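# Flip the inverted bottle upright and return it to the crate

## Task

Find the one bottle standing upside down in the crate, turn it so it stands right way up, and set it back inside the crate. The crate and the tray must end neither tilted nor shifted from where they were. The bottle must stay in place without the robot holding it. Nothing the robot touches at the end may settle downward by more than about a fingernail's width once released.

## Robot and tools

Robot: two UFACTORY 850-style six-joint arms, left_arm and right_arm, each ending in a parallel two-finger gripper. Arm bases in the scene frame: left_arm at (+0.063, +0.326, 0) m, quat_wxyz (+0.999, 0, 0, -0.032); right_arm at (-0.028, -0.487, 0) m, quat_wxyz (+1.000, 0, 0, +0.017).

Scene frame: origin on the table surface midway between the arms, +x out over the table, +z up, left_arm on the +y side. The names left and right label arms, not image sides. Gripper frame: fingers extend along its +z and close along its y. The reported end_effector_position is the point between the pads when shut, roughly 2 cm short of the fingertips; closing pushes the tips about 10 mm further along +z. Reported hand positions may be off, more so when an arm reaches far.

Tool execute_actions, argument actions: a list holding zero or one item. An empty list sends nothing and returns state with camera pictures. An action item is {"rows": [...], "steps": n}, n from 12 to 15 (default 15), each step 1/30 s. Each row is applied for one step; if rows run out, the final row repeats. A wait item is {"steps": n} with no rows, n up to 300, counted from the previous result (time you spend composing counts toward it). Optional pictures: true adds images to a non-empty call. A refused call moves nothing.

Row layout: one flat list of 14 numbers, each in [-1, 1], covering both arms even if only one moves: left_arm waist, shoulder, elbow, forearm roll, wrist pitch, wrist roll, gripper opening, then the same seven for right_arm. The six joint values per arm are offsets, not poses: 1.0 equals 2.036 rad, measured from that arm's joint angles in the latest result that lists them (before any such result in the scene, and for later calls within one reply, from wherever the arm is when the action begins). They are not relative to the previous row, so all zeros pulls the arm back to those reference angles rather than holding still. The opening value is absolute: +1 fully open, -1 fully shut.

Joint ranges in radians, same order: waist -6.283 to 6.283, shoulder -2.304 to 2.304, elbow -4.224 to 0.061, forearm roll -6.283 to 6.283, wrist pitch -2.164 to 2.164, wrist roll -6.283 to 6.283. Asking more than 0.010 rad beyond a limit gets the call refused; true ends may sit 0.010 rad either way. Targets past the real end are clipped, and the result may print "joint sent to its limit", possibly about an earlier action; silence does not prove there is room left.

Motion limits: joint targets move at most 3.14 rad/s, take 0.16 s to accelerate, and all joints of an arm are paced to arrive together. Each step the target stays within 0.623 rad of the measured angle, and if targets would carry the gripper over 70 mm from where it is, they are scaled back. Big moves therefore need several calls. The last 12 steps of each action run after the result is returned, while the next message is being written; the arms keep heading for the last row until they come to rest or a step is HELD.

Result lines: a state line per arm with gripper position (m), quat_wxyz and linear/angular velocities; Joint positions and Joint velocities, one block per arm with six joints (rad, rad/s) plus finger-pad gap (m; 0.084 fully open); grip_measured, the measured opening on the command scale; "joint command not followed" when a clearance check altered or blocked targets; HELD marking steps where a row was not sent in full; MOTOR HOT from 65 °C, and OVER-TEMPERATURE FAULT at 80 °C, when that arm is braked until it cools.

Gripping: to hold something, keep commanding an opening well under grip_measured; the larger the gap, the stronger the squeeze (around 24 N per pad for parts up to about 6 cm). Echoing grip_measured still presses lightly; wider parts may slip. Fast closing can hit hard.

Tool zoom_image: camera (cam_head_left, cam_head_right, cam_left_wrist, cam_right_wrist; each 504x504) and region [x0, y0, x1, y1] in pixels from the top-left, no larger than 504 by 504. Gives a closer look at that camera's latest image. Wrist camera frame: +z forward, +x right in image, +y down.

Tool read_manual: optional section "licences"; returns licence text only, no motion.

Tool finished_scene: scene, the integer number of the scene being ended. Irreversible; the grade is judged afterwards, so the bottle must be upright, inside the crate, released and settled first. Replying without any tool call ends everything.

Cautions: do not drop, slam or knock items, and never push anything off the table. Keep the crate and tray unmoved and level. Keep the arms from colliding or pressing on each other. Contact torque reaching a joint's load limit (N m: waist 56.4, shoulder 56.4, elbow 47, forearm roll 25.3, wrist pitch 17.8, wrist roll 17.8, held weight included) stops that arm, backs the joint off, and freezes it for 10 s. Holding loads for long heats motors. Brief external tugs on held parts or nudges to loose objects can happen.

Each tool is called after "Emit:" as a command line: name --argument value for each argument, lists and objects as JSON in quotes; but a table of rows of numbers goes row by row, as --pt "numbers of a row", without its own name.

## Session

I'll start by looking at the current state of the scene.

Emit:
execute_actions --actions '[]'

Scene clock: 0.00 s of 7600.00 s.
left_arm: end_effector_position=(+0.5535, +0.2530, +0.2037) grip_measured=+1.00 end_effector_quat_wxyz=(+0.301, +0.654, +0.305, +0.623) end_effector_velocity=(-0.001, +0.000, -0.000) end_effector_angular_velocity=(+0.000, +0.002, +0.000) | right_arm: end_effector_position=(+0.1954, -0.5497, +0.2270) grip_measured=+1.00 end_effector_quat_wxyz=(+0.159, +0.906, -0.226, -0.320) end_effector_velocity=(-0.000, -0.000, -0.000) end_effector_angular_velocity=(-0.001, +0.001, -0.000)
Joint positions: left_arm=[-0.212 -0.688 -0.367 -0.271  1.839 -0.971  0.084] | right_arm=[-0.108 -0.213 -0.606 -0.214 -1.112  0.584  0.084]
Joint velocities: left_arm=[ 0.     0.     0.002  0.    -0.     0.    -0.   ] | right_arm=[-0.001 -0.001 -0.    -0.001  0.     0.     0.   ]
Motor temperatures (°C, as the motors report them): left_arm=[29 27 36 33 35 34] | right_arm=[32 29 31 31 34 36]

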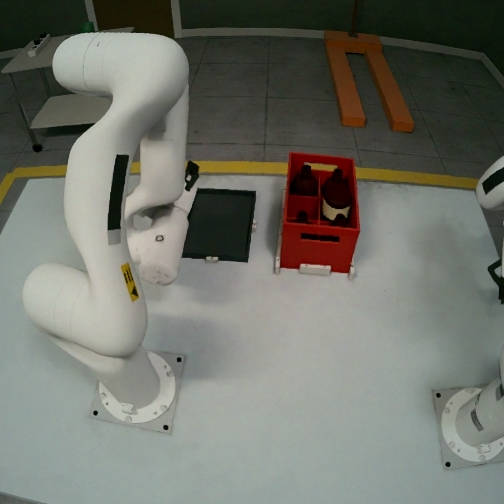

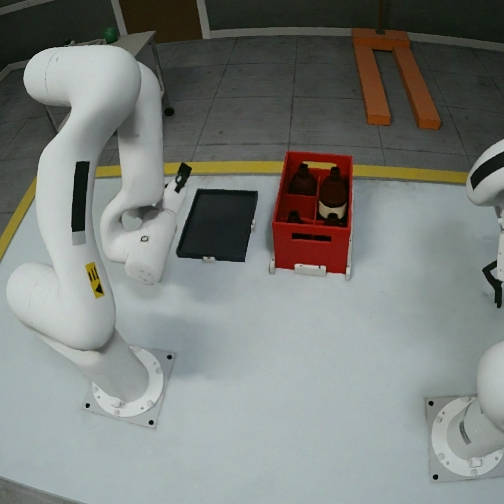

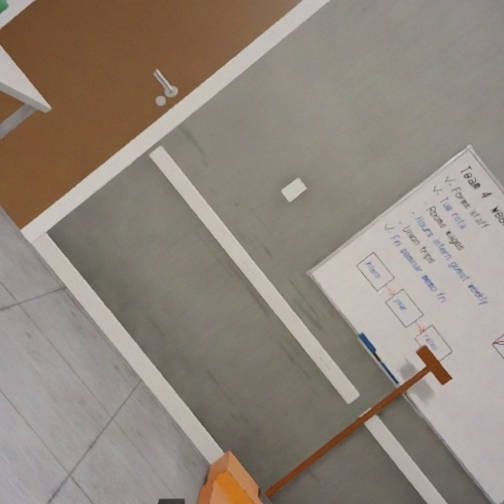

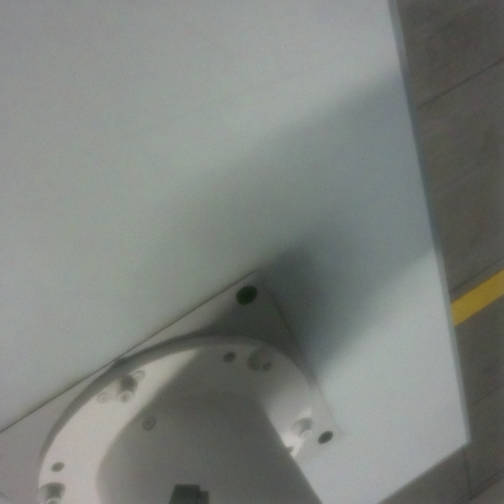

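Emit:
zoom_image --camera "cam_head_left" --region '[260, 140, 380, 290]'

Emit:
zoom_image --camera "cam_head_right" --region '[255, 140, 375, 290]'

Region (260, 140, 380, 290) of cam_head_left's 504x504 image, scaled by 3.360, with more detail than that image has; it fills the left 403 columns of this view, and the rest is white.

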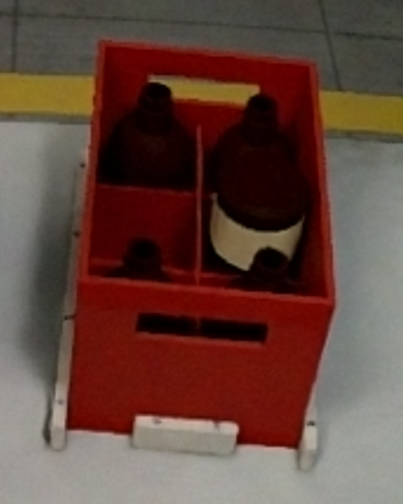

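Region (255, 140, 375, 290) of cam_head_right's 504x504 image, scaled by 3.360, with more detail than that image has; it fills the left 403 columns of this view, and the rest is white.

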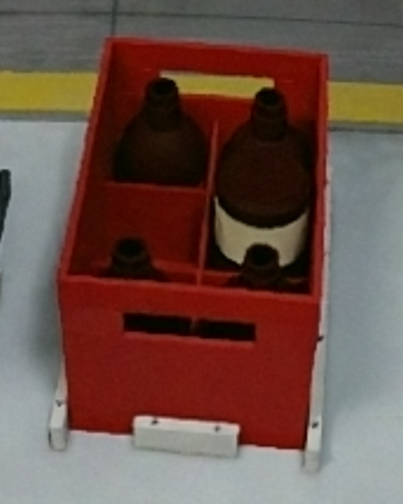

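Emit:
execute_actions --actions '[{"rows": [[0,0,0,0,0,0,1, 0.006,-0.003,-0.011,0.002,-0.001,-0.016,1],[0,0,0,0,0,0,1, 0.015,-0.007,-0.027,0.005,-0.002,-0.040,1],[0,0,0,0,0,0,1, 0.027,-0.013,-0.049,0.009,-0.004,-0.071,1],[0,0,0,0,0,0,1, 0.042,-0.020,-0.076,0.015,-0.006,-0.111,1],[0,0,0,0,0,0,1, 0.060,-0.028,-0.108,0.021,-0.009,-0.159,1],[0,0,0,0,0,0,1, 0.078,-0.037,-0.140,0.027,-0.012,-0.206,1],[0,0,0,0,0,0,1, 0.096,-0.045,-0.173,0.034,-0.015,-0.254,1],[0,0,0,0,0,0,1, 0.114,-0.053,-0.205,0.040,-0.018,-0.302,1],[0,0,0,0,0,0,1, 0.132,-0.062,-0.237,0.046,-0.020,-0.349,1],[0,0,0,0,0,0,1, 0.150,-0.070,-0.270,0.053,-0.023,-0.397,1],[0,0,0,0,0,0,1, 0.168,-0.079,-0.302,0.059,-0.026,-0.445,1],[0,0,0,0,0,0,1, 0.186,-0.087,-0.335,0.065,-0.029,-0.492,1],[0,0,0,0,0,0,1, 0.204,-0.096,-0.367,0.071,-0.031,-0.540,1],[0,0,0,0,0,0,1, 0.222,-0.104,-0.399,0.078,-0.034,-0.588,1],[0,0,0,0,0,0,1, 0.3006,-0.1405,-0.5397,0.1051,-0.0461,-0.7942,1]], "steps": 15}]'

Emit:
execute_actions --actions '[{"steps": 40}]' --pictures true

Scene clock: 15.23 s of 7600.00 s.
left_arm: end_effector_position=(+0.5535, +0.2530, +0.2037) grip_measured=+1.00 end_effector_quat_wxyz=(+0.301, +0.654, +0.305, +0.623) end_effector_velocity=(-0.000, -0.000, -0.001) end_effector_angular_velocity=(+0.000, +0.001, -0.001) | right_arm: end_effector_position=(+0.2039, -0.5473, +0.2287) grip_measured=+1.00 end_effector_quat_wxyz=(+0.154, +0.912, -0.211, -0.317) end_effector_velocity=(+0.243, +0.068, +0.048) end_effector_angular_velocity=(+0.484, -0.213, +0.743)
Joint positions: left_arm=[-0.212 -0.688 -0.367 -0.271  1.839 -0.971  0.084] | right_arm=[-0.098 -0.218 -0.623 -0.211 -1.114  0.555  0.084]
Joint velocities: left_arm=[-0.001 -0.001  0.001 -0.     0.    -0.     0.   ] | right_arm=[ 0.276 -0.133 -0.493  0.091 -0.041 -0.739 -0.   ]
Motor temperatures (°C, as the motors report them): left_arm=[29 27 36 33 35 34] | right_arm=[32 29 31 31 34 36]
Steps of this call (steps 1 to 90: nothing new was sent; then 12.13 s passed at rest; steps 91 to 93: the first 3 steps of this action). Readings (joint positions):
91: left_arm=[-0.212 -0.688 -0.367 -0.271 1.839 -0.971] | right_arm=[-0.108 -0.213 -0.606 -0.214 -1.112 0.583]
92: left_arm=[-0.212 -0.688 -0.367 -0.271 1.839 -0.971] | right_arm=[-0.105 -0.215 -0.611 -0.213 -1.113 0.574]
93: the state above

Scene clock: 16.57 s of 7600.00 s.
left_arm: end_effector_position=(+0.5535, +0.2530, +0.2037) grip_measured=+1.00 end_effector_quat_wxyz=(+0.301, +0.654, +0.305, +0.623) end_effector_velocity=(-0.000, +0.001, -0.000) end_effector_angular_velocity=(+0.000, +0.001, +0.001) | right_arm: end_effector_position=(+0.5194, -0.1602, +0.4489) grip_measured=+1.00 end_effector_quat_wxyz=(-0.000, +0.708, +0.707, -0.001) end_effector_velocity=(+0.001, +0.002, +0.001) end_effector_angular_velocity=(+0.002, -0.002, +0.020)
Joint positions: left_arm=[-0.212 -0.688 -0.367 -0.271  1.839 -0.971  0.084] | right_arm=[ 0.503 -0.499 -1.703 -0.    -1.206 -1.031  0.084]
Joint velocities: left_arm=[ 0.001 -0.001  0.001  0.     0.    -0.     0.   ] | right_arm=[ 0.002 -0.003 -0.006  0.001 -0.001 -0.018 -0.   ]
Motor temperatures (°C, as the motors report them): left_arm=[29 27 36 33 35 34] | right_arm=[32 29 31 31 34 36]
Kept back: nothing.
Steps of this call (steps 1 to 12: the last 12 steps of your previous action; steps 13 to 40: the robot went on to your last target). Readings (joint positions):
1: left_arm=[-0.212 -0.688 -0.367 -0.271 1.839 -0.971] | right_arm=[-0.086 -0.224 -0.644 -0.207 -1.116 0.524]
2: left_arm=[-0.212 -0.688 -0.367 -0.271 1.839 -0.971] | right_arm=[-0.071 -0.231 -0.672 -0.201 -1.118 0.484]
4: left_arm=[-0.212 -0.688 -0.367 -0.271 1.839 -0.971] | right_arm=[-0.034 -0.248 -0.739 -0.189 -1.123 0.389]
8: left_arm=[-0.212 -0.688 -0.367 -0.271 1.839 -0.971] | right_arm=[0.038 -0.282 -0.869 -0.163 -1.134 0.198]
40: the state above

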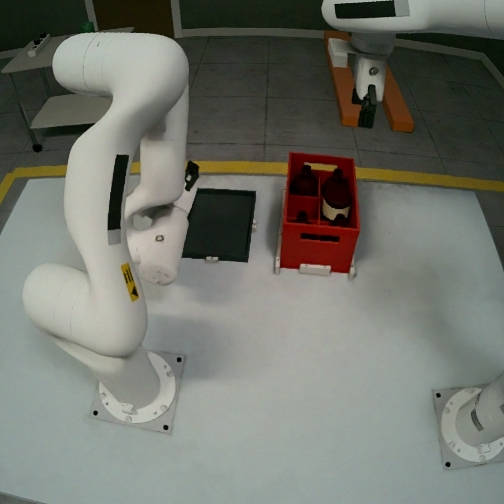

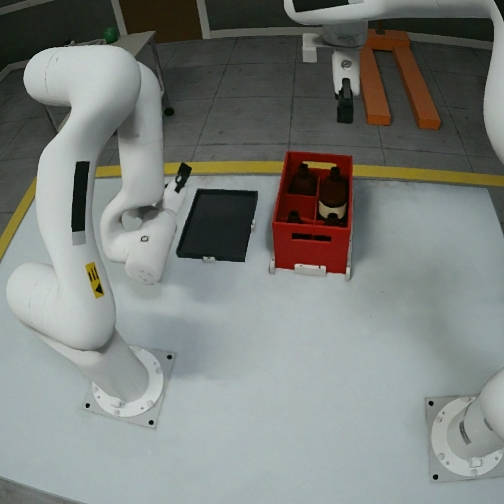

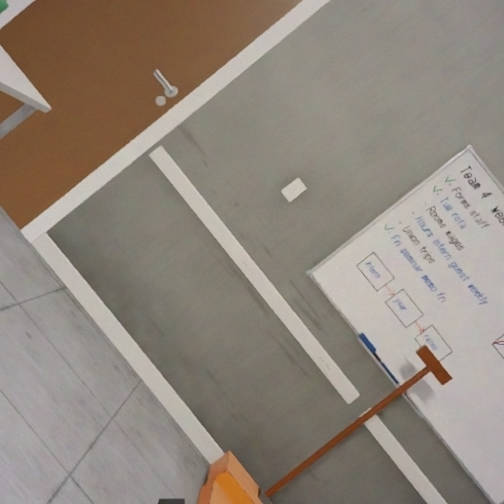

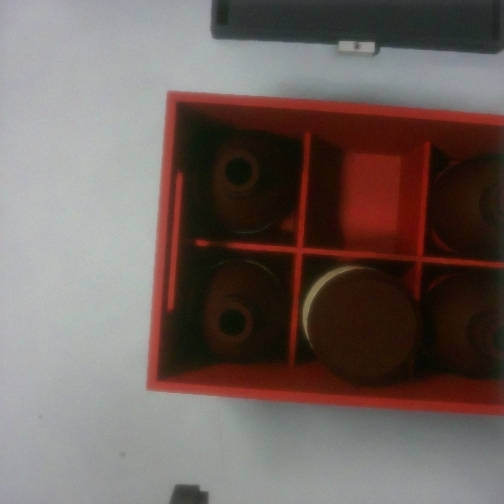

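Emit:
zoom_image --camera "cam_right_wrist" --region '[270, 230, 504, 430]'

Emit:
zoom_image --camera "cam_right_wrist" --region '[130, 80, 450, 400]'

Region (270, 230, 504, 430) of cam_right_wrist's 504x504 image, scaled by 2.154, with more detail than that image has; it fills the top 431 rows of this view, and the rest is white.

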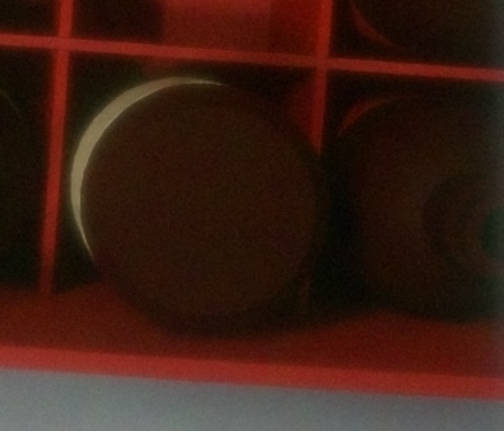

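Region (130, 80, 450, 400) of cam_right_wrist's 504x504 image, scaled by 1.575, with more detail than that image has.

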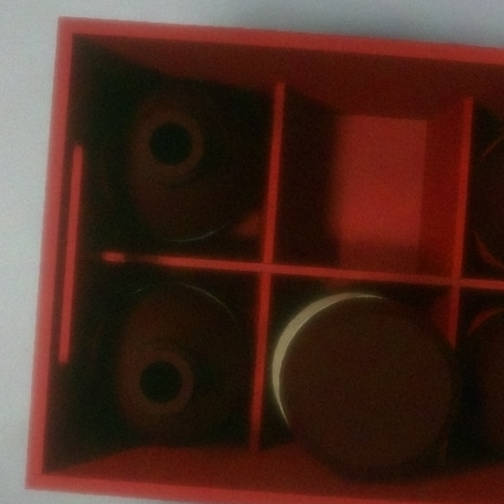

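Emit:
execute_actions --actions '[{"rows": [[0.0005,0.0007,-0.0004,0.003,-0.0004,0.003,1, 0,-0.0009,0.0002,0,0.0011,0.0003,1],[0.002,0.003,-0.0016,0.012,-0.0016,0.014,1, -0.0001,-0.0038,0.001,0,0.0048,0.0013,1],[0.0044,0.0063,-0.0034,0.026,-0.0036,0.031,1, -0.0003,-0.0084,0.0022,0,0.0107,0.0029,1],[0.0076,0.0109,-0.006,0.046,-0.0062,0.053,1, -0.0005,-0.0145,0.0038,0,0.0185,0.005,1],[0.0115,0.0165,-0.009,0.069,-0.0094,0.08,1, -0.0007,-0.0219,0.0057,0,0.0279,0.0076,1],[0.0159,0.0228,-0.0125,0.095,-0.013,0.111,1, -0.001,-0.0303,0.0079,0,0.0386,0.0104,1],[0.0206,0.0295,-0.0162,0.124,-0.0168,0.143,1, -0.0012,-0.0393,0.0103,0,0.05,0.0135,1],[0.0254,0.0364,-0.0199,0.153,-0.0208,0.177,1, -0.0015,-0.0484,0.0127,0,0.0617,0.0167,1],[0.0301,0.0431,-0.0236,0.181,-0.0246,0.209,1, -0.0018,-0.0574,0.015,0,0.0731,0.0198,1],[0.0345,0.0494,-0.0271,0.207,-0.0282,0.24,1, -0.0021,-0.0658,0.0172,0,0.0838,0.0227,1],[0.0384,0.055,-0.0301,0.231,-0.0314,0.267,1, -0.0023,-0.0732,0.0192,0,0.0932,0.0252,1],[0.0416,0.0596,-0.0327,0.25,-0.034,0.289,1, -0.0025,-0.0793,0.0208,0,0.101,0.0273,1],[0.044,0.063,-0.0345,0.264,-0.036,0.306,1, -0.0026,-0.0839,0.022,0,0.1069,0.0289,1],[0.0455,0.0652,-0.0357,0.273,-0.0372,0.317,1, -0.0027,-0.0868,0.0227,0,0.1105,0.0299,1],[0.046,0.0659,-0.0361,0.2764,-0.0376,0.32,1, -0.00275,-0.08772,0.02299,0,0.11169,0.03021,1]], "steps": 15}]'

Emit:
execute_actions --actions '[{"steps": 27}]' --pictures true

Scene clock: 32.10 s of 7600.00 s.
left_arm: end_effector_position=(+0.5543, +0.2513, +0.2044) grip_measured=+1.00 end_effector_quat_wxyz=(+0.301, +0.656, +0.299, +0.623) end_effector_velocity=(+0.026, -0.052, +0.026) end_effector_angular_velocity=(+0.241, -0.038, -0.241) | right_arm: end_effector_position=(+0.5206, -0.1592, +0.4471) grip_measured=+1.00 end_effector_quat_wxyz=(+0.000, +0.708, +0.706, -0.000) end_effector_velocity=(+0.035, +0.011, -0.079) end_effector_angular_velocity=(+0.004, -0.011, -0.061)
Joint positions: left_arm=[-0.21  -0.685 -0.368 -0.261  1.837 -0.959  0.084] | right_arm=[ 0.503 -0.502 -1.703 -0.    -1.201 -1.031  0.084]
Joint velocities: left_arm=[ 0.047  0.068 -0.032  0.291 -0.042  0.355  0.   ] | right_arm=[-0.012 -0.102  0.03  -0.002  0.144  0.049  0.   ]
Motor temperatures (°C, as the motors report them): left_arm=[29 27 36 33 35 34] | right_arm=[32 30 32 31 34 36]
Steps of this call (steps 1 to 30: the robot went on to your last target; steps 31 to 90: nothing new was sent; then 12.43 s passed at rest; steps 91 to 93: the first 3 steps of this action). Readings (joint positions):
91: left_arm=[-0.212 -0.688 -0.367 -0.270 1.839 -0.970] | right_arm=[0.504 -0.499 -1.704 -0.000 -1.206 -1.033]
92: left_arm=[-0.212 -0.687 -0.367 -0.268 1.838 -0.967] | right_arm=[0.504 -0.500 -1.704 -0.000 -1.205 -1.032]
93: the state above

Scene clock: 33.00 s of 7600.00 s.
left_arm: end_effector_position=(+0.5814, +0.1606, +0.2757) grip_measured=+1.00 end_effector_quat_wxyz=(+0.294, +0.676, -0.040, +0.675) end_effector_velocity=(-0.000, -0.001, +0.000) end_effector_angular_velocity=(+0.000, -0.001, -0.003) | right_arm: end_effector_position=(+0.5592, -0.1409, +0.3100) grip_measured=+1.00 end_effector_quat_wxyz=(+0.000, +0.731, +0.683, -0.000) end_effector_velocity=(-0.000, -0.000, -0.002) end_effector_angular_velocity=(-0.001, +0.003, -0.000)
Joint positions: left_arm=[-0.118 -0.554 -0.44   0.292  1.762 -0.32   0.084] | right_arm=[ 0.497 -0.678 -1.656 -0.    -0.979 -0.97   0.084]
Joint velocities: left_arm=[ 0.     0.    -0.     0.003  0.     0.001  0.   ] | right_arm=[-0.    -0.002  0.001  0.     0.    -0.    -0.   ]
Motor temperatures (°C, as the motors report them): left_arm=[29 27 36 33 35 34] | right_arm=[32 30 32 31 34 36]
Kept back: nothing.
Steps of this call (steps 1 to 12: the last 12 steps of your previous action; steps 13 to 27: the robot went on to your last target). Readings (joint positions):
1: left_arm=[-0.208 -0.682 -0.369 -0.248 1.836 -0.943] | right_arm=[0.503 -0.507 -1.702 -0.000 -1.195 -1.029]
2: left_arm=[-0.205 -0.678 -0.372 -0.228 1.833 -0.920] | right_arm=[0.502 -0.515 -1.700 -0.000 -1.185 -1.026]
4: left_arm=[-0.195 -0.663 -0.380 -0.167 1.825 -0.849] | right_arm=[0.502 -0.538 -1.693 -0.000 -1.156 -1.018]
8: left_arm=[-0.164 -0.619 -0.405 0.017 1.800 -0.638] | right_arm=[0.500 -0.604 -1.675 -0.000 -1.073 -0.995]
27: the state above

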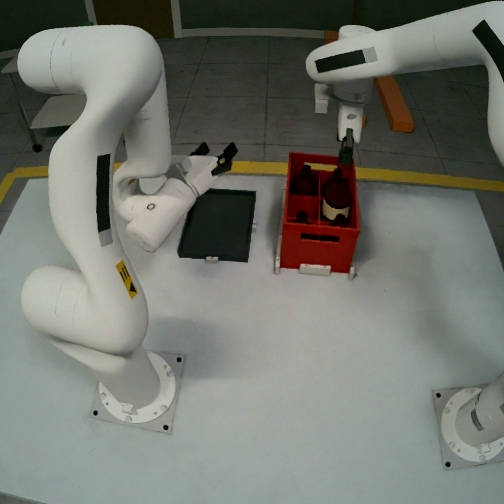

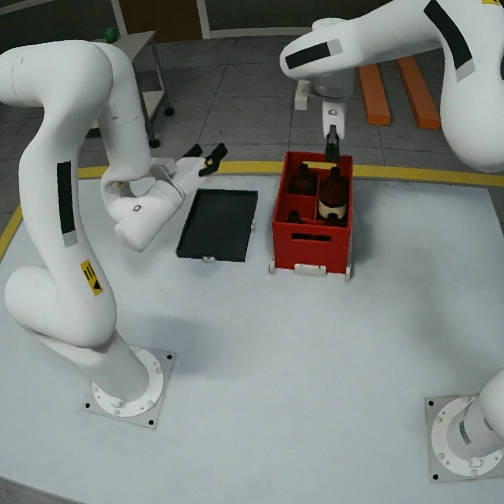

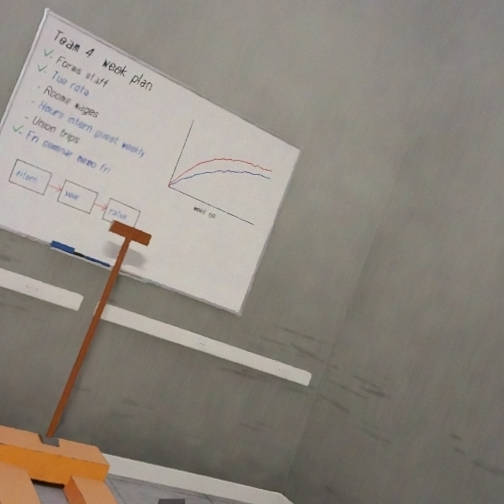

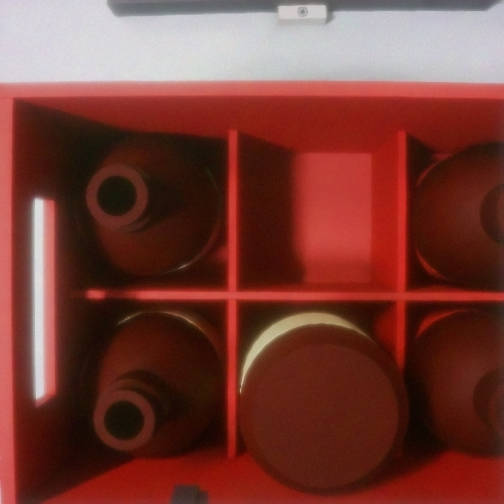

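Emit:
zoom_image --camera "cam_right_wrist" --region '[160, 280, 440, 504]'

Emit:
zoom_image --camera "cam_right_wrist" --region '[190, 70, 440, 320]'

Region (160, 280, 440, 504) of cam_right_wrist's 504x504 image, scaled by 1.800, with more detail than that image has; it fills the top 403 rows of this view, and the rest is white.

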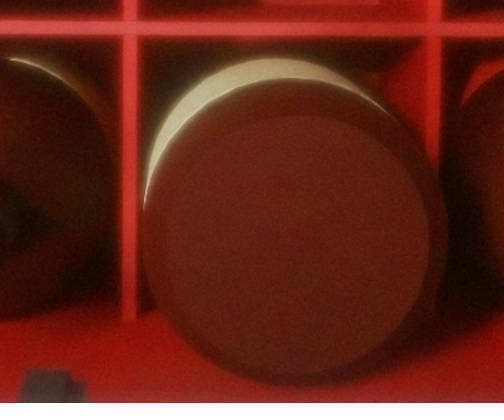

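Region (190, 70, 440, 320) of cam_right_wrist's 504x504 image, scaled by 2.016, with more detail than that image has.

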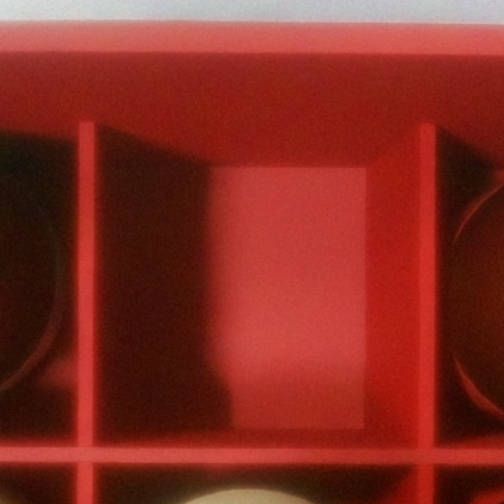

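Emit:
execute_actions --actions '[{"rows": [[0.0005,0.0007,-0.0004,0.003,-0.0004,0.003,1, 0,-0.0006,0.0007,0,0.0012,0,1],[0.0019,0.0027,-0.0015,0.011,-0.0015,0.013,1, 0,-0.0023,0.0026,0,0.0049,0,1],[0.0041,0.0059,-0.0032,0.025,-0.0033,0.029,1, 0.0001,-0.0051,0.0058,0,0.0108,0,1],[0.0071,0.0102,-0.0056,0.043,-0.0058,0.049,1, 0.0001,-0.0087,0.01,0,0.0187,0.0001,1],[0.0107,0.0154,-0.0084,0.064,-0.0088,0.075,1, 0.0001,-0.0132,0.0151,0,0.0283,0.0001,1],[0.0148,0.0212,-0.0116,0.089,-0.0121,0.103,1, 0.0002,-0.0183,0.0209,0,0.0391,0.0002,1],[0.0192,0.0275,-0.0151,0.115,-0.0157,0.134,1, 0.0002,-0.0237,0.027,0,0.0507,0.0002,1],[0.0237,0.034,-0.0186,0.142,-0.0193,0.165,1, 0.0003,-0.0292,0.0334,0,0.0626,0.0003,1],[0.0281,0.0403,-0.0221,0.169,-0.0229,0.196,1, 0.0004,-0.0346,0.0395,0,0.0742,0.0003,1],[0.0322,0.0461,-0.0253,0.193,-0.0263,0.224,1, 0.0004,-0.0397,0.0453,0,0.085,0.0004,1],[0.0358,0.0513,-0.0281,0.215,-0.0292,0.249,1, 0.0005,-0.0442,0.0504,0,0.0946,0.0004,1],[0.0388,0.0556,-0.0305,0.233,-0.0317,0.27,1, 0.0005,-0.0478,0.0546,0,0.1025,0.0005,1],[0.041,0.0588,-0.0322,0.247,-0.0335,0.286,1, 0.0005,-0.0506,0.0578,0,0.1084,0.0005,1],[0.0424,0.0608,-0.0333,0.255,-0.0346,0.295,1, 0.0005,-0.0523,0.0597,0,0.1121,0.0005,1],[0.0429,0.0615,-0.0337,0.2579,-0.035,0.2987,1, 0.00054,-0.0529,0.0604,0,0.1133,0.0005,1]], "steps": 15}]'

Emit:
execute_actions --actions '[{"steps": 24}]' --pictures true

Scene clock: 42.17 s of 7600.00 s.
left_arm: end_effector_position=(+0.5813, +0.1593, +0.2770) grip_measured=+1.00 end_effector_quat_wxyz=(+0.293, +0.675, -0.046, +0.676) end_effector_velocity=(-0.004, -0.038, +0.037) end_effector_angular_velocity=(+0.266, -0.204, -0.199) | right_arm: end_effector_position=(+0.5595, -0.1407, +0.3078) grip_measured=+1.00 end_effector_quat_wxyz=(+0.000, +0.731, +0.683, +0.000) end_effector_velocity=(+0.008, +0.005, -0.067) end_effector_angular_velocity=(+0.014, -0.023, +0.000)
Joint positions: left_arm=[-0.117 -0.551 -0.441  0.301  1.761 -0.308  0.084] | right_arm=[ 0.497 -0.679 -1.654 -0.    -0.974 -0.97   0.084]
Joint velocities: left_arm=[ 0.047  0.063 -0.031  0.274 -0.04   0.333  0.   ] | right_arm=[ 0.    -0.056  0.065  0.001  0.148  0.     0.   ]
Motor temperatures (°C, as the motors report them): left_arm=[29 27 36 33 35 34] | right_arm=[32 30 32 31 34 36]
Steps of this call (steps 1 to 30: the robot went on to your last target; steps 31 to 90: nothing new was sent; then 6.07 s passed at rest; steps 91 to 93: the first 3 steps of this action). Readings (joint positions):
91: left_arm=[-0.118 -0.553 -0.440 0.292 1.762 -0.319] | right_arm=[0.497 -0.678 -1.656 -0.000 -0.979 -0.970]
92: left_arm=[-0.118 -0.553 -0.440 0.295 1.762 -0.316] | right_arm=[0.497 -0.678 -1.655 -0.000 -0.978 -0.970]
93: the state above

Scene clock: 42.97 s of 7600.00 s.
left_arm: end_effector_position=(+0.5533, +0.1019, +0.3485) grip_measured=+1.00 end_effector_quat_wxyz=(+0.216, +0.518, -0.380, +0.735) end_effector_velocity=(+0.000, -0.000, +0.002) end_effector_angular_velocity=(+0.001, -0.006, -0.003) | right_arm: end_effector_position=(+0.5536, -0.1433, +0.1854) grip_measured=+1.00 end_effector_quat_wxyz=(+0.000, +0.731, +0.683, +0.000) end_effector_velocity=(-0.001, -0.001, -0.002) end_effector_angular_velocity=(-0.003, +0.003, +0.001)
Joint positions: left_arm=[-0.031 -0.429 -0.508  0.816  1.691  0.288  0.084] | right_arm=[ 0.498 -0.785 -1.534 -0.    -0.748 -0.969  0.084]
Joint velocities: left_arm=[ 0.001  0.002 -0.002  0.005  0.     0.002 -0.   ] | right_arm=[-0.    -0.001  0.003 -0.001  0.001 -0.     0.   ]
Motor temperatures (°C, as the motors report them): left_arm=[29 27 36 33 35 34] | right_arm=[32 30 32 31 34 36]
Kept back: nothing.
Steps of this call (steps 1 to 12: the last 12 steps of your previous action; steps 13 to 24: the robot went on to your last target). Readings (joint positions):
1: left_arm=[-0.115 -0.549 -0.443 0.314 1.759 -0.293] | right_arm=[0.497 -0.682 -1.651 -0.000 -0.967 -0.970]
2: left_arm=[-0.112 -0.544 -0.445 0.333 1.757 -0.271] | right_arm=[0.497 -0.687 -1.646 -0.000 -0.958 -0.970]
4: left_arm=[-0.102 -0.530 -0.453 0.390 1.749 -0.205] | right_arm=[0.498 -0.701 -1.630 -0.000 -0.928 -0.970]
8: left_arm=[-0.073 -0.489 -0.476 0.563 1.726 -0.005] | right_arm=[0.498 -0.741 -1.584 -0.000 -0.844 -0.969]
24: the state above

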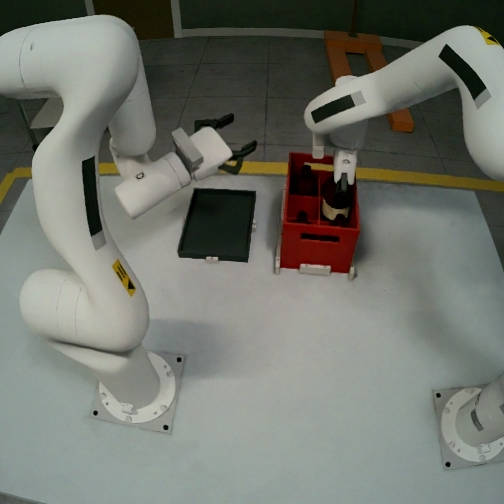

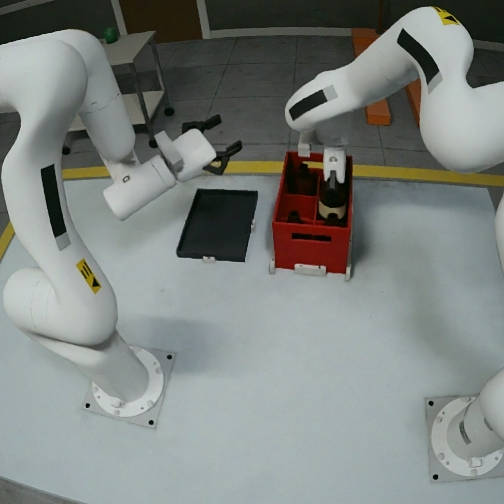

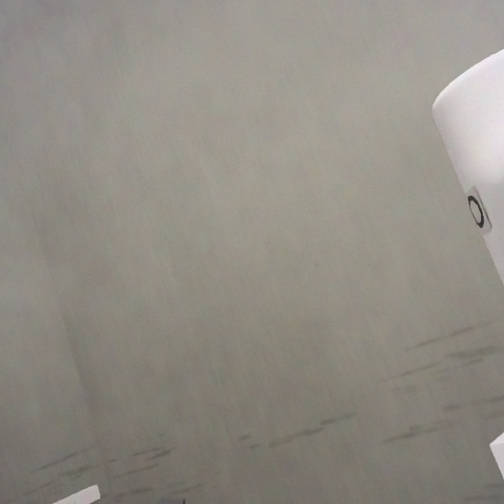

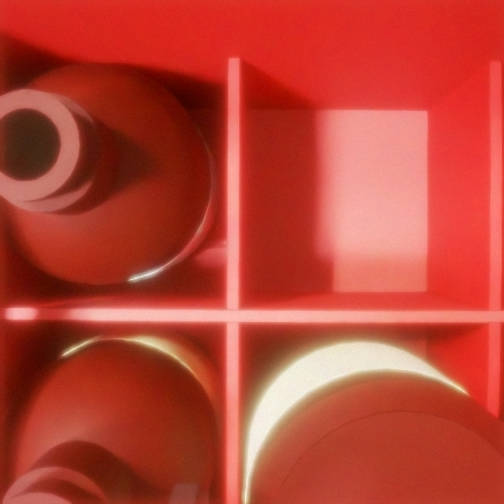

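Emit:
zoom_image --camera "cam_right_wrist" --region '[150, 300, 504, 504]'

Emit:
zoom_image --camera "cam_head_right" --region '[270, 120, 370, 240]'

Region (150, 300, 504, 504) of cam_right_wrist's 504x504 image, scaled by 1.424, with more detail than that image has; it fills the top 290 rows of this view, and the rest is white.

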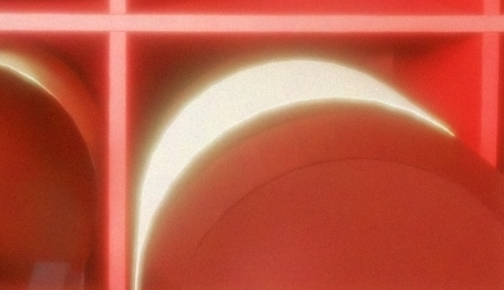

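Region (270, 120, 370, 240) of cam_head_right's 504x504 image, scaled by 4.200, with more detail than that image has.

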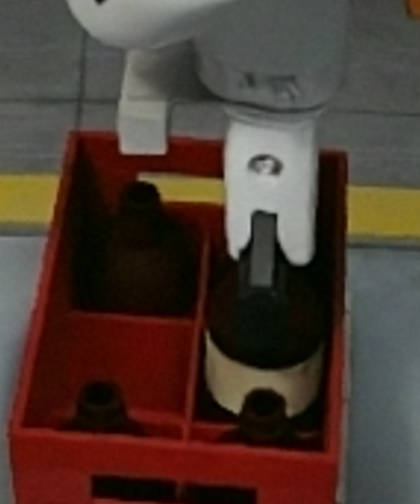

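Emit:
execute_actions --actions '[{"rows": [[0.0004,0.0005,-0.0003,0.002,-0.0003,0.002,1, 0,-0.0008,0.0001,0,0.0009,0,1],[0.0014,0.002,-0.0011,0.008,-0.0011,0.01,1, 0,-0.0031,0.0007,0,0.0037,0,1],[0.0031,0.0044,-0.0024,0.018,-0.0025,0.021,1, 0,-0.0067,0.0016,0,0.0081,0,1],[0.0053,0.0076,-0.0042,0.032,-0.0044,0.037,1, 0,-0.0112,0.0027,0,0.0135,0,1],[0.008,0.0115,-0.0064,0.048,-0.0066,0.056,1, 0,-0.0162,0.0037,0,0.0195,0,1],[0.0111,0.016,-0.0088,0.067,-0.0091,0.077,1, 0,-0.0213,0.0046,0,0.0254,0,1],[0.0144,0.0207,-0.0114,0.087,-0.0118,0.1,1, 0,-0.0258,0.0052,0,0.0307,0,1],[0.0178,0.0255,-0.0141,0.107,-0.0145,0.124,1, 0,-0.0294,0.0056,0,0.0348,0,1],[0.0211,0.0302,-0.0167,0.127,-0.0172,0.147,1, 0,-0.0317,0.0058,0,0.0375,0,1],[0.0241,0.0346,-0.0191,0.145,-0.0197,0.168,1, 0,-0.0325,0.0059,0,0.0384,0,1],[0.0269,0.0386,-0.0213,0.162,-0.0219,0.187,1, 0,-0.0325,0.0059,0,0.0384,0,1],[0.0291,0.0418,-0.0231,0.175,-0.0238,0.203,1, 0,-0.0325,0.0059,0,0.0384,0,1],[0.0308,0.0442,-0.0244,0.185,-0.0252,0.214,1, 0,-0.0325,0.0059,0,0.0384,0,0.9],[0.0318,0.0457,-0.0252,0.191,-0.026,0.222,1, 0,-0.0325,0.0059,0,0.0384,0,0.8],[0.0322,0.0462,-0.0255,0.1936,-0.0263,0.224,1, 0,-0.0325,0.0059,0,0.0384,0,0.7]], "steps": 15}]'

Emit:
execute_actions --actions '[{"rows": [[0.002,0.003,-0.0016,0.012,-0.0016,0.014,1, 0,-0.0005,0,0,0.0005,0,0.62],[0.002,0.003,-0.0016,0.012,-0.0016,0.014,1, 0,-0.0005,0,0,0.0005,0,0.55],[0.002,0.003,-0.0016,0.012,-0.0016,0.014,1, 0,-0.0005,0,0,0.0005,0,0.45],[0.002,0.003,-0.0016,0.012,-0.0016,0.014,1, 0,-0.0005,0,0,0.0005,0,0.3],[0.002,0.003,-0.0016,0.012,-0.0016,0.014,1, 0,-0.0005,0,0,0.0005,0,0.1],[0.002,0.003,-0.0016,0.012,-0.0016,0.014,1, 0,-0.0005,0,0,0.0005,0,-0.2],[0.002,0.003,-0.0016,0.012,-0.0016,0.014,1, 0,-0.0005,0,0,0.0005,0,-0.5],[0.002,0.003,-0.0016,0.012,-0.0016,0.014,1, 0,-0.0005,0,0,0.0005,0,-0.8],[0.002,0.003,-0.0016,0.012,-0.0016,0.014,1, 0,-0.0005,0,0,0.0005,0,-1]], "steps": 12}]'

Emit:
execute_actions --actions '[{"rows": [[0,0,0,0,0,0,1, 0,0.0015,-0.0001,0,-0.0016,0,-1],[0,0,0,0,0,0,1, 0,0.0061,-0.0005,0,-0.0066,0,-1],[0,0,0,0,0,0,1, 0,0.0133,-0.0015,0,-0.0148,0,-1],[0,0,0,0,0,0,1, 0,0.0226,-0.0033,0,-0.0259,0,-1],[0,0,0,0,0,0,1, 0,0.0334,-0.0062,0,-0.0397,0,-1],[0,0,0,0,0,0,1, 0,0.0449,-0.0106,0,-0.0556,0,-1],[0,0,0,0,0,0,1, 0,0.0564,-0.0166,0,-0.073,0,-1],[0,0,0,0,0,0,1, 0,0.0673,-0.0241,0,-0.0915,0,-1],[0,0,0,0,0,0,1, 0,0.077,-0.0328,0,-0.1098,0,-1],[0,0,0,0,0,0,1, 0,0.0853,-0.0421,0,-0.1274,0,-1],[0,0,0,0,0,0,1, 0,0.0919,-0.0514,0,-0.1433,0,-1],[0,0,0,0,0,0,1, 0,0.0969,-0.0597,0,-0.1566,0,-1],[0,0,0,0,0,0,1, 0,0.1003,-0.0664,0,-0.1667,0,-1],[0,0,0,0,0,0,1, 0,0.1023,-0.0707,0,-0.173,0,-1],[0,0,0,0,0,0,1, 0,0.103,-0.0722,0,-0.1752,0,-1]], "steps": 15}]'

Emit:
execute_actions --actions '[{"steps": 20}]' --pictures true

Scene clock: 56.00 s of 7600.00 s.
left_arm: end_effector_position=(+0.5526, +0.1014, +0.3493) grip_measured=+1.00 end_effector_quat_wxyz=(+0.215, +0.515, -0.385, +0.736) end_effector_velocity=(-0.021, -0.015, +0.022) end_effector_angular_velocity=(+0.192, -0.262, -0.125) | right_arm: end_effector_position=(+0.5539, -0.1431, +0.1834) grip_measured=+1.00 end_effector_quat_wxyz=(+0.000, +0.731, +0.683, +0.000) end_effector_velocity=(+0.008, +0.005, -0.059) end_effector_angular_velocity=(+0.013, -0.021, -0.000)
Joint positions: left_arm=[-0.03  -0.427 -0.509  0.823  1.69   0.297  0.084] | right_arm=[ 0.498 -0.788 -1.533 -0.    -0.745 -0.969  0.084]
Joint velocities: left_arm=[ 0.036  0.048 -0.024  0.21  -0.032  0.264 -0.   ] | right_arm=[-0.    -0.082  0.009  0.     0.115 -0.     0.   ]
Motor temperatures (°C, as the motors report them): left_arm=[29 27 36 33 35 34] | right_arm=[32 30 32 31 34 36]
Steps of this call (steps 1 to 30: the robot went on to your last target; steps 31 to 90: nothing new was sent; then 9.93 s passed at rest; steps 91 to 93: the first 3 steps of this action). Readings (joint positions):
91: left_arm=[-0.031 -0.428 -0.509 0.817 1.691 0.289] | right_arm=[0.498 -0.785 -1.533 -0.000 -0.748 -0.969]
92: left_arm=[-0.031 -0.428 -0.509 0.818 1.691 0.291] | right_arm=[0.498 -0.786 -1.533 -0.000 -0.747 -0.969]
93: the state above

Scene clock: 56.40 s of 7600.00 s.
left_arm: end_effector_position=(+0.5127, +0.0855, +0.3831) grip_measured=+1.00 end_effector_quat_wxyz=(+0.128, +0.322, -0.565, +0.749) end_effector_velocity=(-0.099, -0.013, +0.058) end_effector_angular_velocity=(+0.528, -1.058, -0.452) | right_arm: end_effector_position=(+0.5537, -0.1432, +0.1364) grip_measured=+0.77 end_effector_quat_wxyz=(+0.000, +0.731, +0.683, +0.000) end_effector_velocity=(+0.008, +0.004, +0.009) end_effector_angular_velocity=(+0.013, -0.021, -0.002)
Joint positions: left_arm=[ 0.027 -0.345 -0.555  1.164  1.644  0.69   0.084] | right_arm=[ 0.498 -0.851 -1.522 -0.    -0.671 -0.969  0.075]
Joint velocities: left_arm=[ 0.125  0.183 -0.101  0.747 -0.1    0.867 -0.   ] | right_arm=[-0.001  0.007 -0.011  0.001  0.007  0.    -0.113]
Motor temperatures (°C, as the motors report them): left_arm=[29 27 36 33 35 34] | right_arm=[32 30 32 31 34 36]
Kept back: the last 12 steps of this action, its rows measured from the state above.
Steps of this call (steps 1 to 12: the last 12 steps of your previous action). Readings (joint positions):
1: left_arm=[-0.028 -0.425 -0.511 0.833 1.689 0.309] | right_arm=[0.498 -0.791 -1.533 -0.000 -0.739 -0.969]
2: left_arm=[-0.026 -0.421 -0.512 0.848 1.686 0.326] | right_arm=[0.498 -0.797 -1.531 -0.000 -0.732 -0.969]
4: left_arm=[-0.018 -0.410 -0.519 0.894 1.680 0.379] | right_arm=[0.498 -0.815 -1.527 -0.000 -0.713 -0.969]
8: left_arm=[0.004 -0.378 -0.537 1.029 1.662 0.535] | right_arm=[0.498 -0.847 -1.521 -0.000 -0.677 -0.969]
12: the state above

Scene clock: 56.90 s of 7600.00 s.
left_arm: end_effector_position=(+0.5095, +0.0851, +0.3849) grip_measured=+1.00 end_effector_quat_wxyz=(+0.121, +0.306, -0.576, +0.748) end_effector_velocity=(-0.000, -0.000, -0.000) end_effector_angular_velocity=(-0.001, +0.002, +0.000) | right_arm: end_effector_position=(+0.5531, -0.1436, +0.1387) grip_measured=+0.72 end_effector_quat_wxyz=(-0.000, +0.731, +0.683, -0.001) end_effector_velocity=(-0.022, -0.014, +0.087) end_effector_angular_velocity=(-0.039, +0.063, +0.001)
Joint positions: left_arm=[ 0.031 -0.339 -0.558  1.188  1.641  0.718  0.084] | right_arm=[ 0.498 -0.847 -1.521 -0.    -0.676 -0.969  0.074]
Joint velocities: left_arm=[-0.001  0.     0.001 -0.001 -0.    -0.002  0.   ] | right_arm=[-0.001  0.141  0.02  -0.002 -0.195  0.    -0.   ]
Motor temperatures (°C, as the motors report them): left_arm=[29 27 36 33 35 34] | right_arm=[32 30 32 31 34 36]
Steps of this call (steps 1 to 12: the last 12 steps of your previous action; steps 13 to 15: the first 3 steps of this action, its rows measured from where the robot was after step 12). Readings (joint positions):
12: left_arm=[0.031 -0.339 -0.558 1.188 1.641 0.718] | right_arm=[0.498 -0.851 -1.522 -0.000 -0.670 -0.969]
13: left_arm=[0.031 -0.339 -0.558 1.188 1.641 0.718] | right_arm=[0.498 -0.851 -1.522 -0.000 -0.670 -0.969]
14: left_arm=[0.031 -0.339 -0.558 1.188 1.641 0.718] | right_arm=[0.498 -0.850 -1.522 -0.000 -0.671 -0.969]
15: the state above

Scene clock: 57.57 s of 7600.00 s.
left_arm: end_effector_position=(+0.5095, +0.0851, +0.3849) grip_measured=+1.00 end_effector_quat_wxyz=(+0.121, +0.306, -0.576, +0.748) end_effector_velocity=(-0.000, +0.000, -0.000) end_effector_angular_velocity=(-0.000, +0.002, +0.000) | right_arm: end_effector_position=(+0.5534, -0.1434, +0.3385) grip_measured=+0.72 end_effector_quat_wxyz=(-0.000, +0.731, +0.683, -0.001) end_effector_velocity=(+0.001, +0.001, +0.007) end_effector_angular_velocity=(+0.004, -0.006, +0.000)
Joint positions: left_arm=[ 0.031 -0.339 -0.558  1.188  1.641  0.718  0.084] | right_arm=[ 0.498 -0.643 -1.667 -0.    -1.026 -0.969  0.074]
Joint velocities: left_arm=[ 0.001  0.     0.001  0.    -0.    -0.     0.   ] | right_arm=[ 0.     0.005 -0.007 -0.    -0.005 -0.     0.   ]
Motor temperatures (°C, as the motors report them): left_arm=[29 27 36 33 35 34] | right_arm=[32 30 32 31 34 36]
Kept back: nothing.
Steps of this call (steps 1 to 12: the last 12 steps of your previous action; steps 13 to 20: the robot went on to your last target). Readings (joint positions):
1: left_arm=[0.031 -0.339 -0.558 1.188 1.641 0.718] | right_arm=[0.498 -0.840 -1.521 -0.001 -0.685 -0.969]
2: left_arm=[0.031 -0.339 -0.558 1.188 1.641 0.718] | right_arm=[0.498 -0.829 -1.522 -0.001 -0.698 -0.969]
4: left_arm=[0.031 -0.339 -0.558 1.188 1.641 0.718] | right_arm=[0.498 -0.796 -1.531 -0.001 -0.738 -0.969]
8: left_arm=[0.031 -0.339 -0.558 1.188 1.641 0.718] | right_arm=[0.498 -0.717 -1.575 -0.000 -0.855 -0.969]
20: the state above

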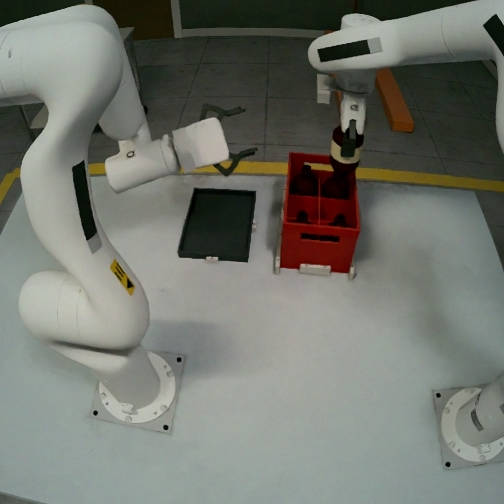

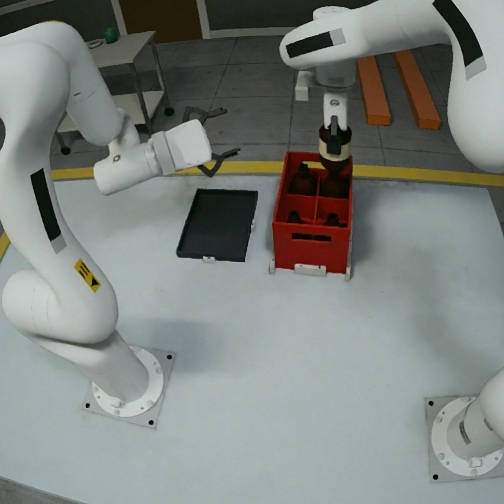

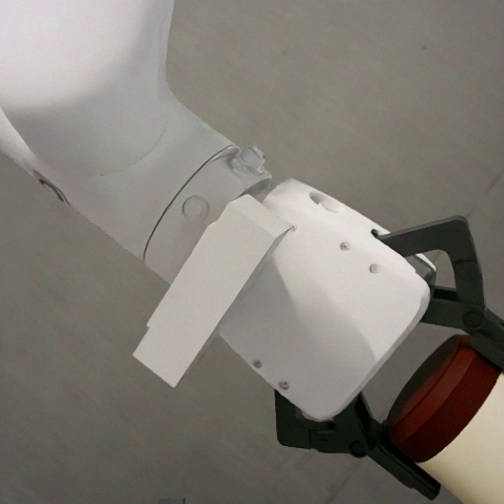

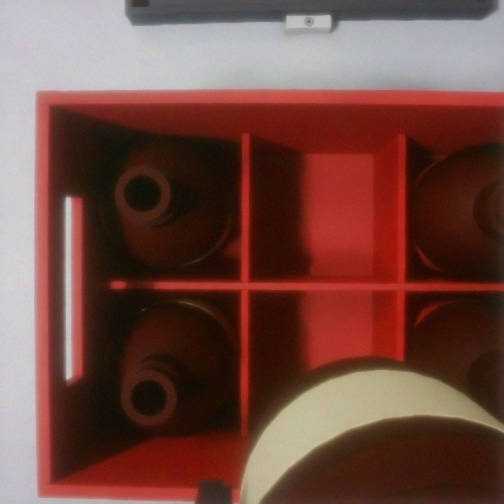

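Emit:
execute_actions --actions '[{"rows": [[0.0004,0.0005,-0.0003,0.002,-0.0003,0.003,1, -0.0007,0.0005,0.0019,0.0044,-0.0011,-0.0004,-1],[0.0015,0.0021,-0.0011,0.009,-0.0012,0.01,1, -0.0027,0.0017,0.0067,0.0157,-0.0039,-0.0014,-1],[0.0032,0.0046,-0.0025,0.02,-0.0027,0.023,1, -0.0059,0.0039,0.015,0.035,-0.0087,-0.003,-1],[0.0056,0.008,-0.0044,0.034,-0.0046,0.039,1, -0.0104,0.0068,0.0262,0.0612,-0.0152,-0.0053,-1],[0.0085,0.012,-0.0066,0.051,-0.007,0.059,1, -0.016,0.0105,0.0405,0.0944,-0.0235,-0.0082,-1],[0.0117,0.0166,-0.0091,0.071,-0.0097,0.082,1, -0.0225,0.0147,0.057,0.1328,-0.0331,-0.0115,-1],[0.0152,0.0215,-0.0118,0.092,-0.0125,0.106,1, -0.0297,0.0194,0.075,0.1747,-0.0436,-0.0152,-1],[0.0188,0.0266,-0.0146,0.113,-0.0155,0.131,1, -0.0371,0.0242,0.0937,0.2184,-0.0545,-0.019,-1],[0.0223,0.0315,-0.0173,0.134,-0.0183,0.155,1, -0.0445,0.029,0.1125,0.2621,-0.0653,-0.0228,-1],[0.0255,0.0361,-0.0198,0.153,-0.021,0.178,1, -0.0519,0.0339,0.1312,0.3058,-0.0762,-0.0266,-1],[0.0284,0.0401,-0.022,0.171,-0.0234,0.198,1, -0.0593,0.0387,0.15,0.3495,-0.0871,-0.0304,-1],[0.0308,0.0435,-0.0239,0.185,-0.0253,0.214,1, -0.0667,0.0436,0.1687,0.3932,-0.098,-0.0342,-1],[0.0325,0.046,-0.0253,0.196,-0.0268,0.227,1, -0.0742,0.0484,0.1875,0.4369,-0.1089,-0.038,-1],[0.0336,0.0476,-0.0261,0.202,-0.0277,0.234,1, -0.0816,0.0532,0.2062,0.4805,-0.1198,-0.0417,-1],[0.034,0.0481,-0.0264,0.2046,-0.028,0.2369,1, -0.1483,0.0968,0.3749,0.8737,-0.2178,-0.0759,-1]], "steps": 15}]'

Emit:
execute_actions --actions '[{"steps": 34}]' --pictures true

Scene clock: 61.10 s of 7600.00 s.
left_arm: end_effector_position=(+0.5084, +0.0850, +0.3852) grip_measured=+1.00 end_effector_quat_wxyz=(+0.119, +0.301, -0.580, +0.748) end_effector_velocity=(-0.034, -0.003, +0.013) end_effector_angular_velocity=(+0.166, -0.327, -0.147) | right_arm: end_effector_position=(+0.5508, -0.1433, +0.3380) grip_measured=+0.72 end_effector_quat_wxyz=(-0.006, +0.733, +0.680, -0.002) end_effector_velocity=(-0.088, -0.007, -0.056) end_effector_angular_velocity=(+0.162, +0.367, -0.226)
Joint positions: left_arm=[ 0.032 -0.338 -0.559  1.195  1.64   0.728  0.084] | right_arm=[ 0.496 -0.641 -1.663  0.013 -1.03  -0.97   0.074]
Joint velocities: left_arm=[ 0.039  0.054 -0.027  0.239 -0.034  0.273 -0.   ] | right_arm=[-0.062  0.029  0.175  0.381 -0.089 -0.033  0.   ]
Motor temperatures (°C, as the motors report them): left_arm=[29 27 36 33 35 34] | right_arm=[32 30 32 31 34 36]
Steps of this call (steps 1 to 15: the robot went on to your last target; steps 16 to 90: nothing new was sent; then 0.43 s passed at rest; steps 91 to 93: the first 3 steps of this action). Readings (joint positions):
91: left_arm=[0.031 -0.339 -0.558 1.188 1.641 0.718] | right_arm=[0.498 -0.641 -1.669 0.000 -1.027 -0.969]
92: left_arm=[0.031 -0.339 -0.558 1.190 1.641 0.721] | right_arm=[0.498 -0.641 -1.667 0.003 -1.028 -0.969]
93: the state above

Scene clock: 62.23 s of 7600.00 s.
left_arm: end_effector_position=(+0.4503, +0.0957, +0.3998) grip_measured=+1.00 end_effector_quat_wxyz=(-0.000, -0.000, +0.707, -0.707) end_effector_velocity=(+0.000, +0.000, +0.000) end_effector_angular_velocity=(+0.000, -0.004, +0.000) | right_arm: end_effector_position=(+0.4496, -0.1293, +0.4002) grip_measured=+0.72 end_effector_quat_wxyz=(+0.707, -0.707, -0.001, +0.001) end_effector_velocity=(+0.001, -0.001, +0.000) end_effector_angular_velocity=(+0.003, +0.002, -0.006)
Joint positions: left_arm=[ 0.1   -0.241 -0.612  1.604  1.584  1.2    0.084] | right_arm=[ 0.197 -0.446 -0.905  1.777 -1.47  -1.123  0.074]
Joint velocities: left_arm=[ 0.001  0.001 -0.001  0.     0.     0.002  0.   ] | right_arm=[-0.003  0.002  0.003  0.005 -0.001 -0.    -0.   ]
Motor temperatures (°C, as the motors report them): left_arm=[29 27 36 33 35 34] | right_arm=[32 30 32 31 34 36]
Kept back: nothing.
Steps of this call (steps 1 to 12: the last 12 steps of your previous action; steps 13 to 34: the robot went on to your last target). Readings (joint positions):
1: left_arm=[0.034 -0.335 -0.560 1.206 1.638 0.740] | right_arm=[0.494 -0.639 -1.655 0.030 -1.034 -0.972]
2: left_arm=[0.036 -0.332 -0.562 1.222 1.636 0.758] | right_arm=[0.489 -0.636 -1.644 0.056 -1.040 -0.974]
4: left_arm=[0.044 -0.320 -0.568 1.270 1.630 0.813] | right_arm=[0.476 -0.628 -1.609 0.136 -1.060 -0.981]
8: left_arm=[0.068 -0.287 -0.587 1.411 1.610 0.977] | right_arm=[0.432 -0.600 -1.499 0.392 -1.124 -1.003]
34: the state above

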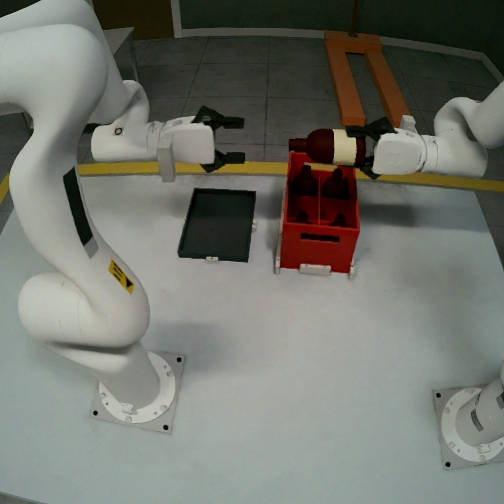

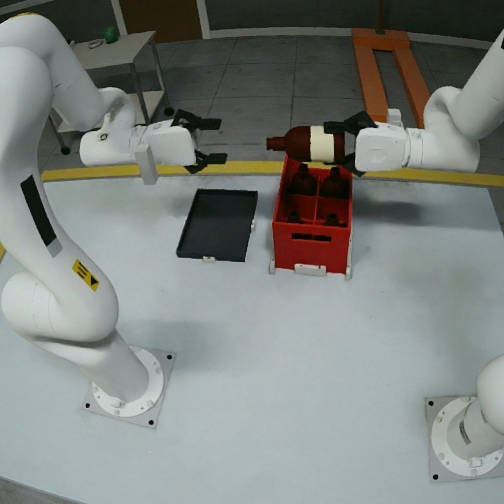

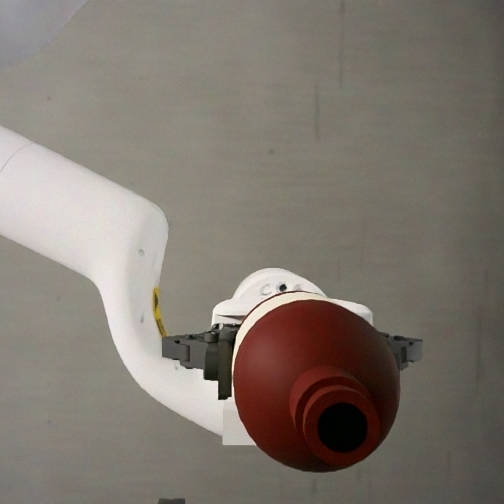

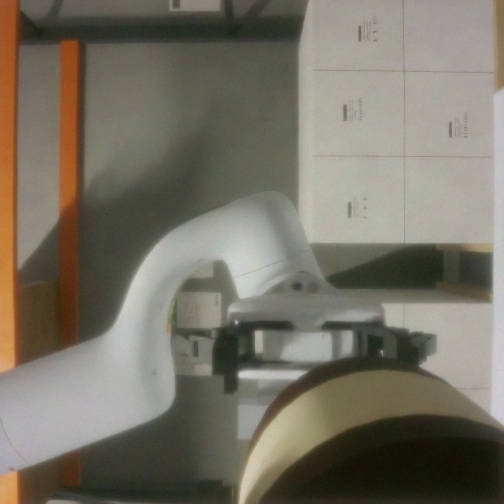

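Emit:
zoom_image --camera "cam_left_wrist" --region '[140, 250, 440, 504]'

Emit:
zoom_image --camera "cam_head_right" --region '[160, 90, 400, 190]'

Emit:
zoom_image --camera "cam_right_wrist" --region '[160, 260, 460, 504]'

Region (140, 250, 440, 504) of cam_left_wrist's 504x504 image, scaled by 1.680, with more detail than that image has; it fills the top 427 rows of this view, and the rest is white.

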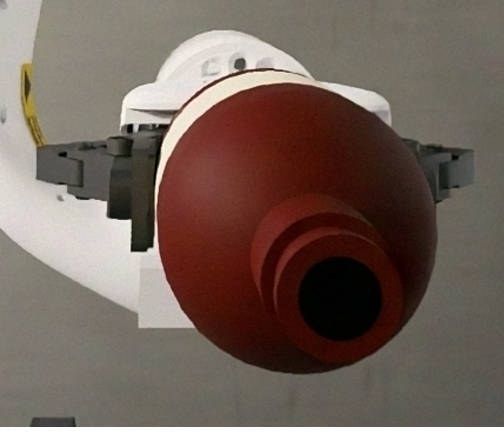

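Region (160, 90, 400, 190) of cam_head_right's 504x504 image, scaled by 2.100, with more detail than that image has; it fills the top 210 rows of this view, and the rest is white.

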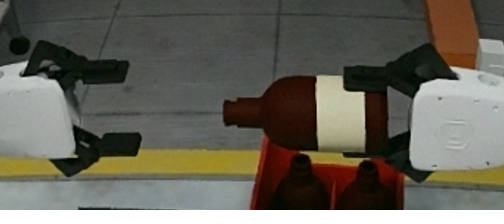

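Region (160, 260, 460, 504) of cam_right_wrist's 504x504 image, scaled by 1.680, with more detail than that image has; it fills the top 410 rows of this view, and the rest is white.

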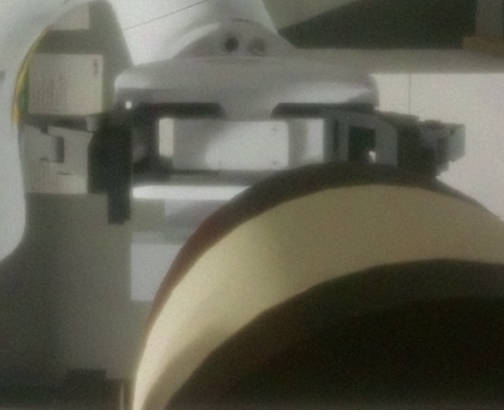

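Emit:
zoom_image --camera "cam_head_right" --region '[255, 115, 365, 175]'

Region (255, 115, 365, 175) of cam_head_right's 504x504 image, scaled by 4.582, with more detail than that image has; it fills the top 275 rows of this view, and the rest is white.

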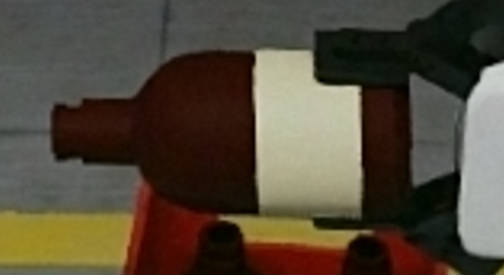

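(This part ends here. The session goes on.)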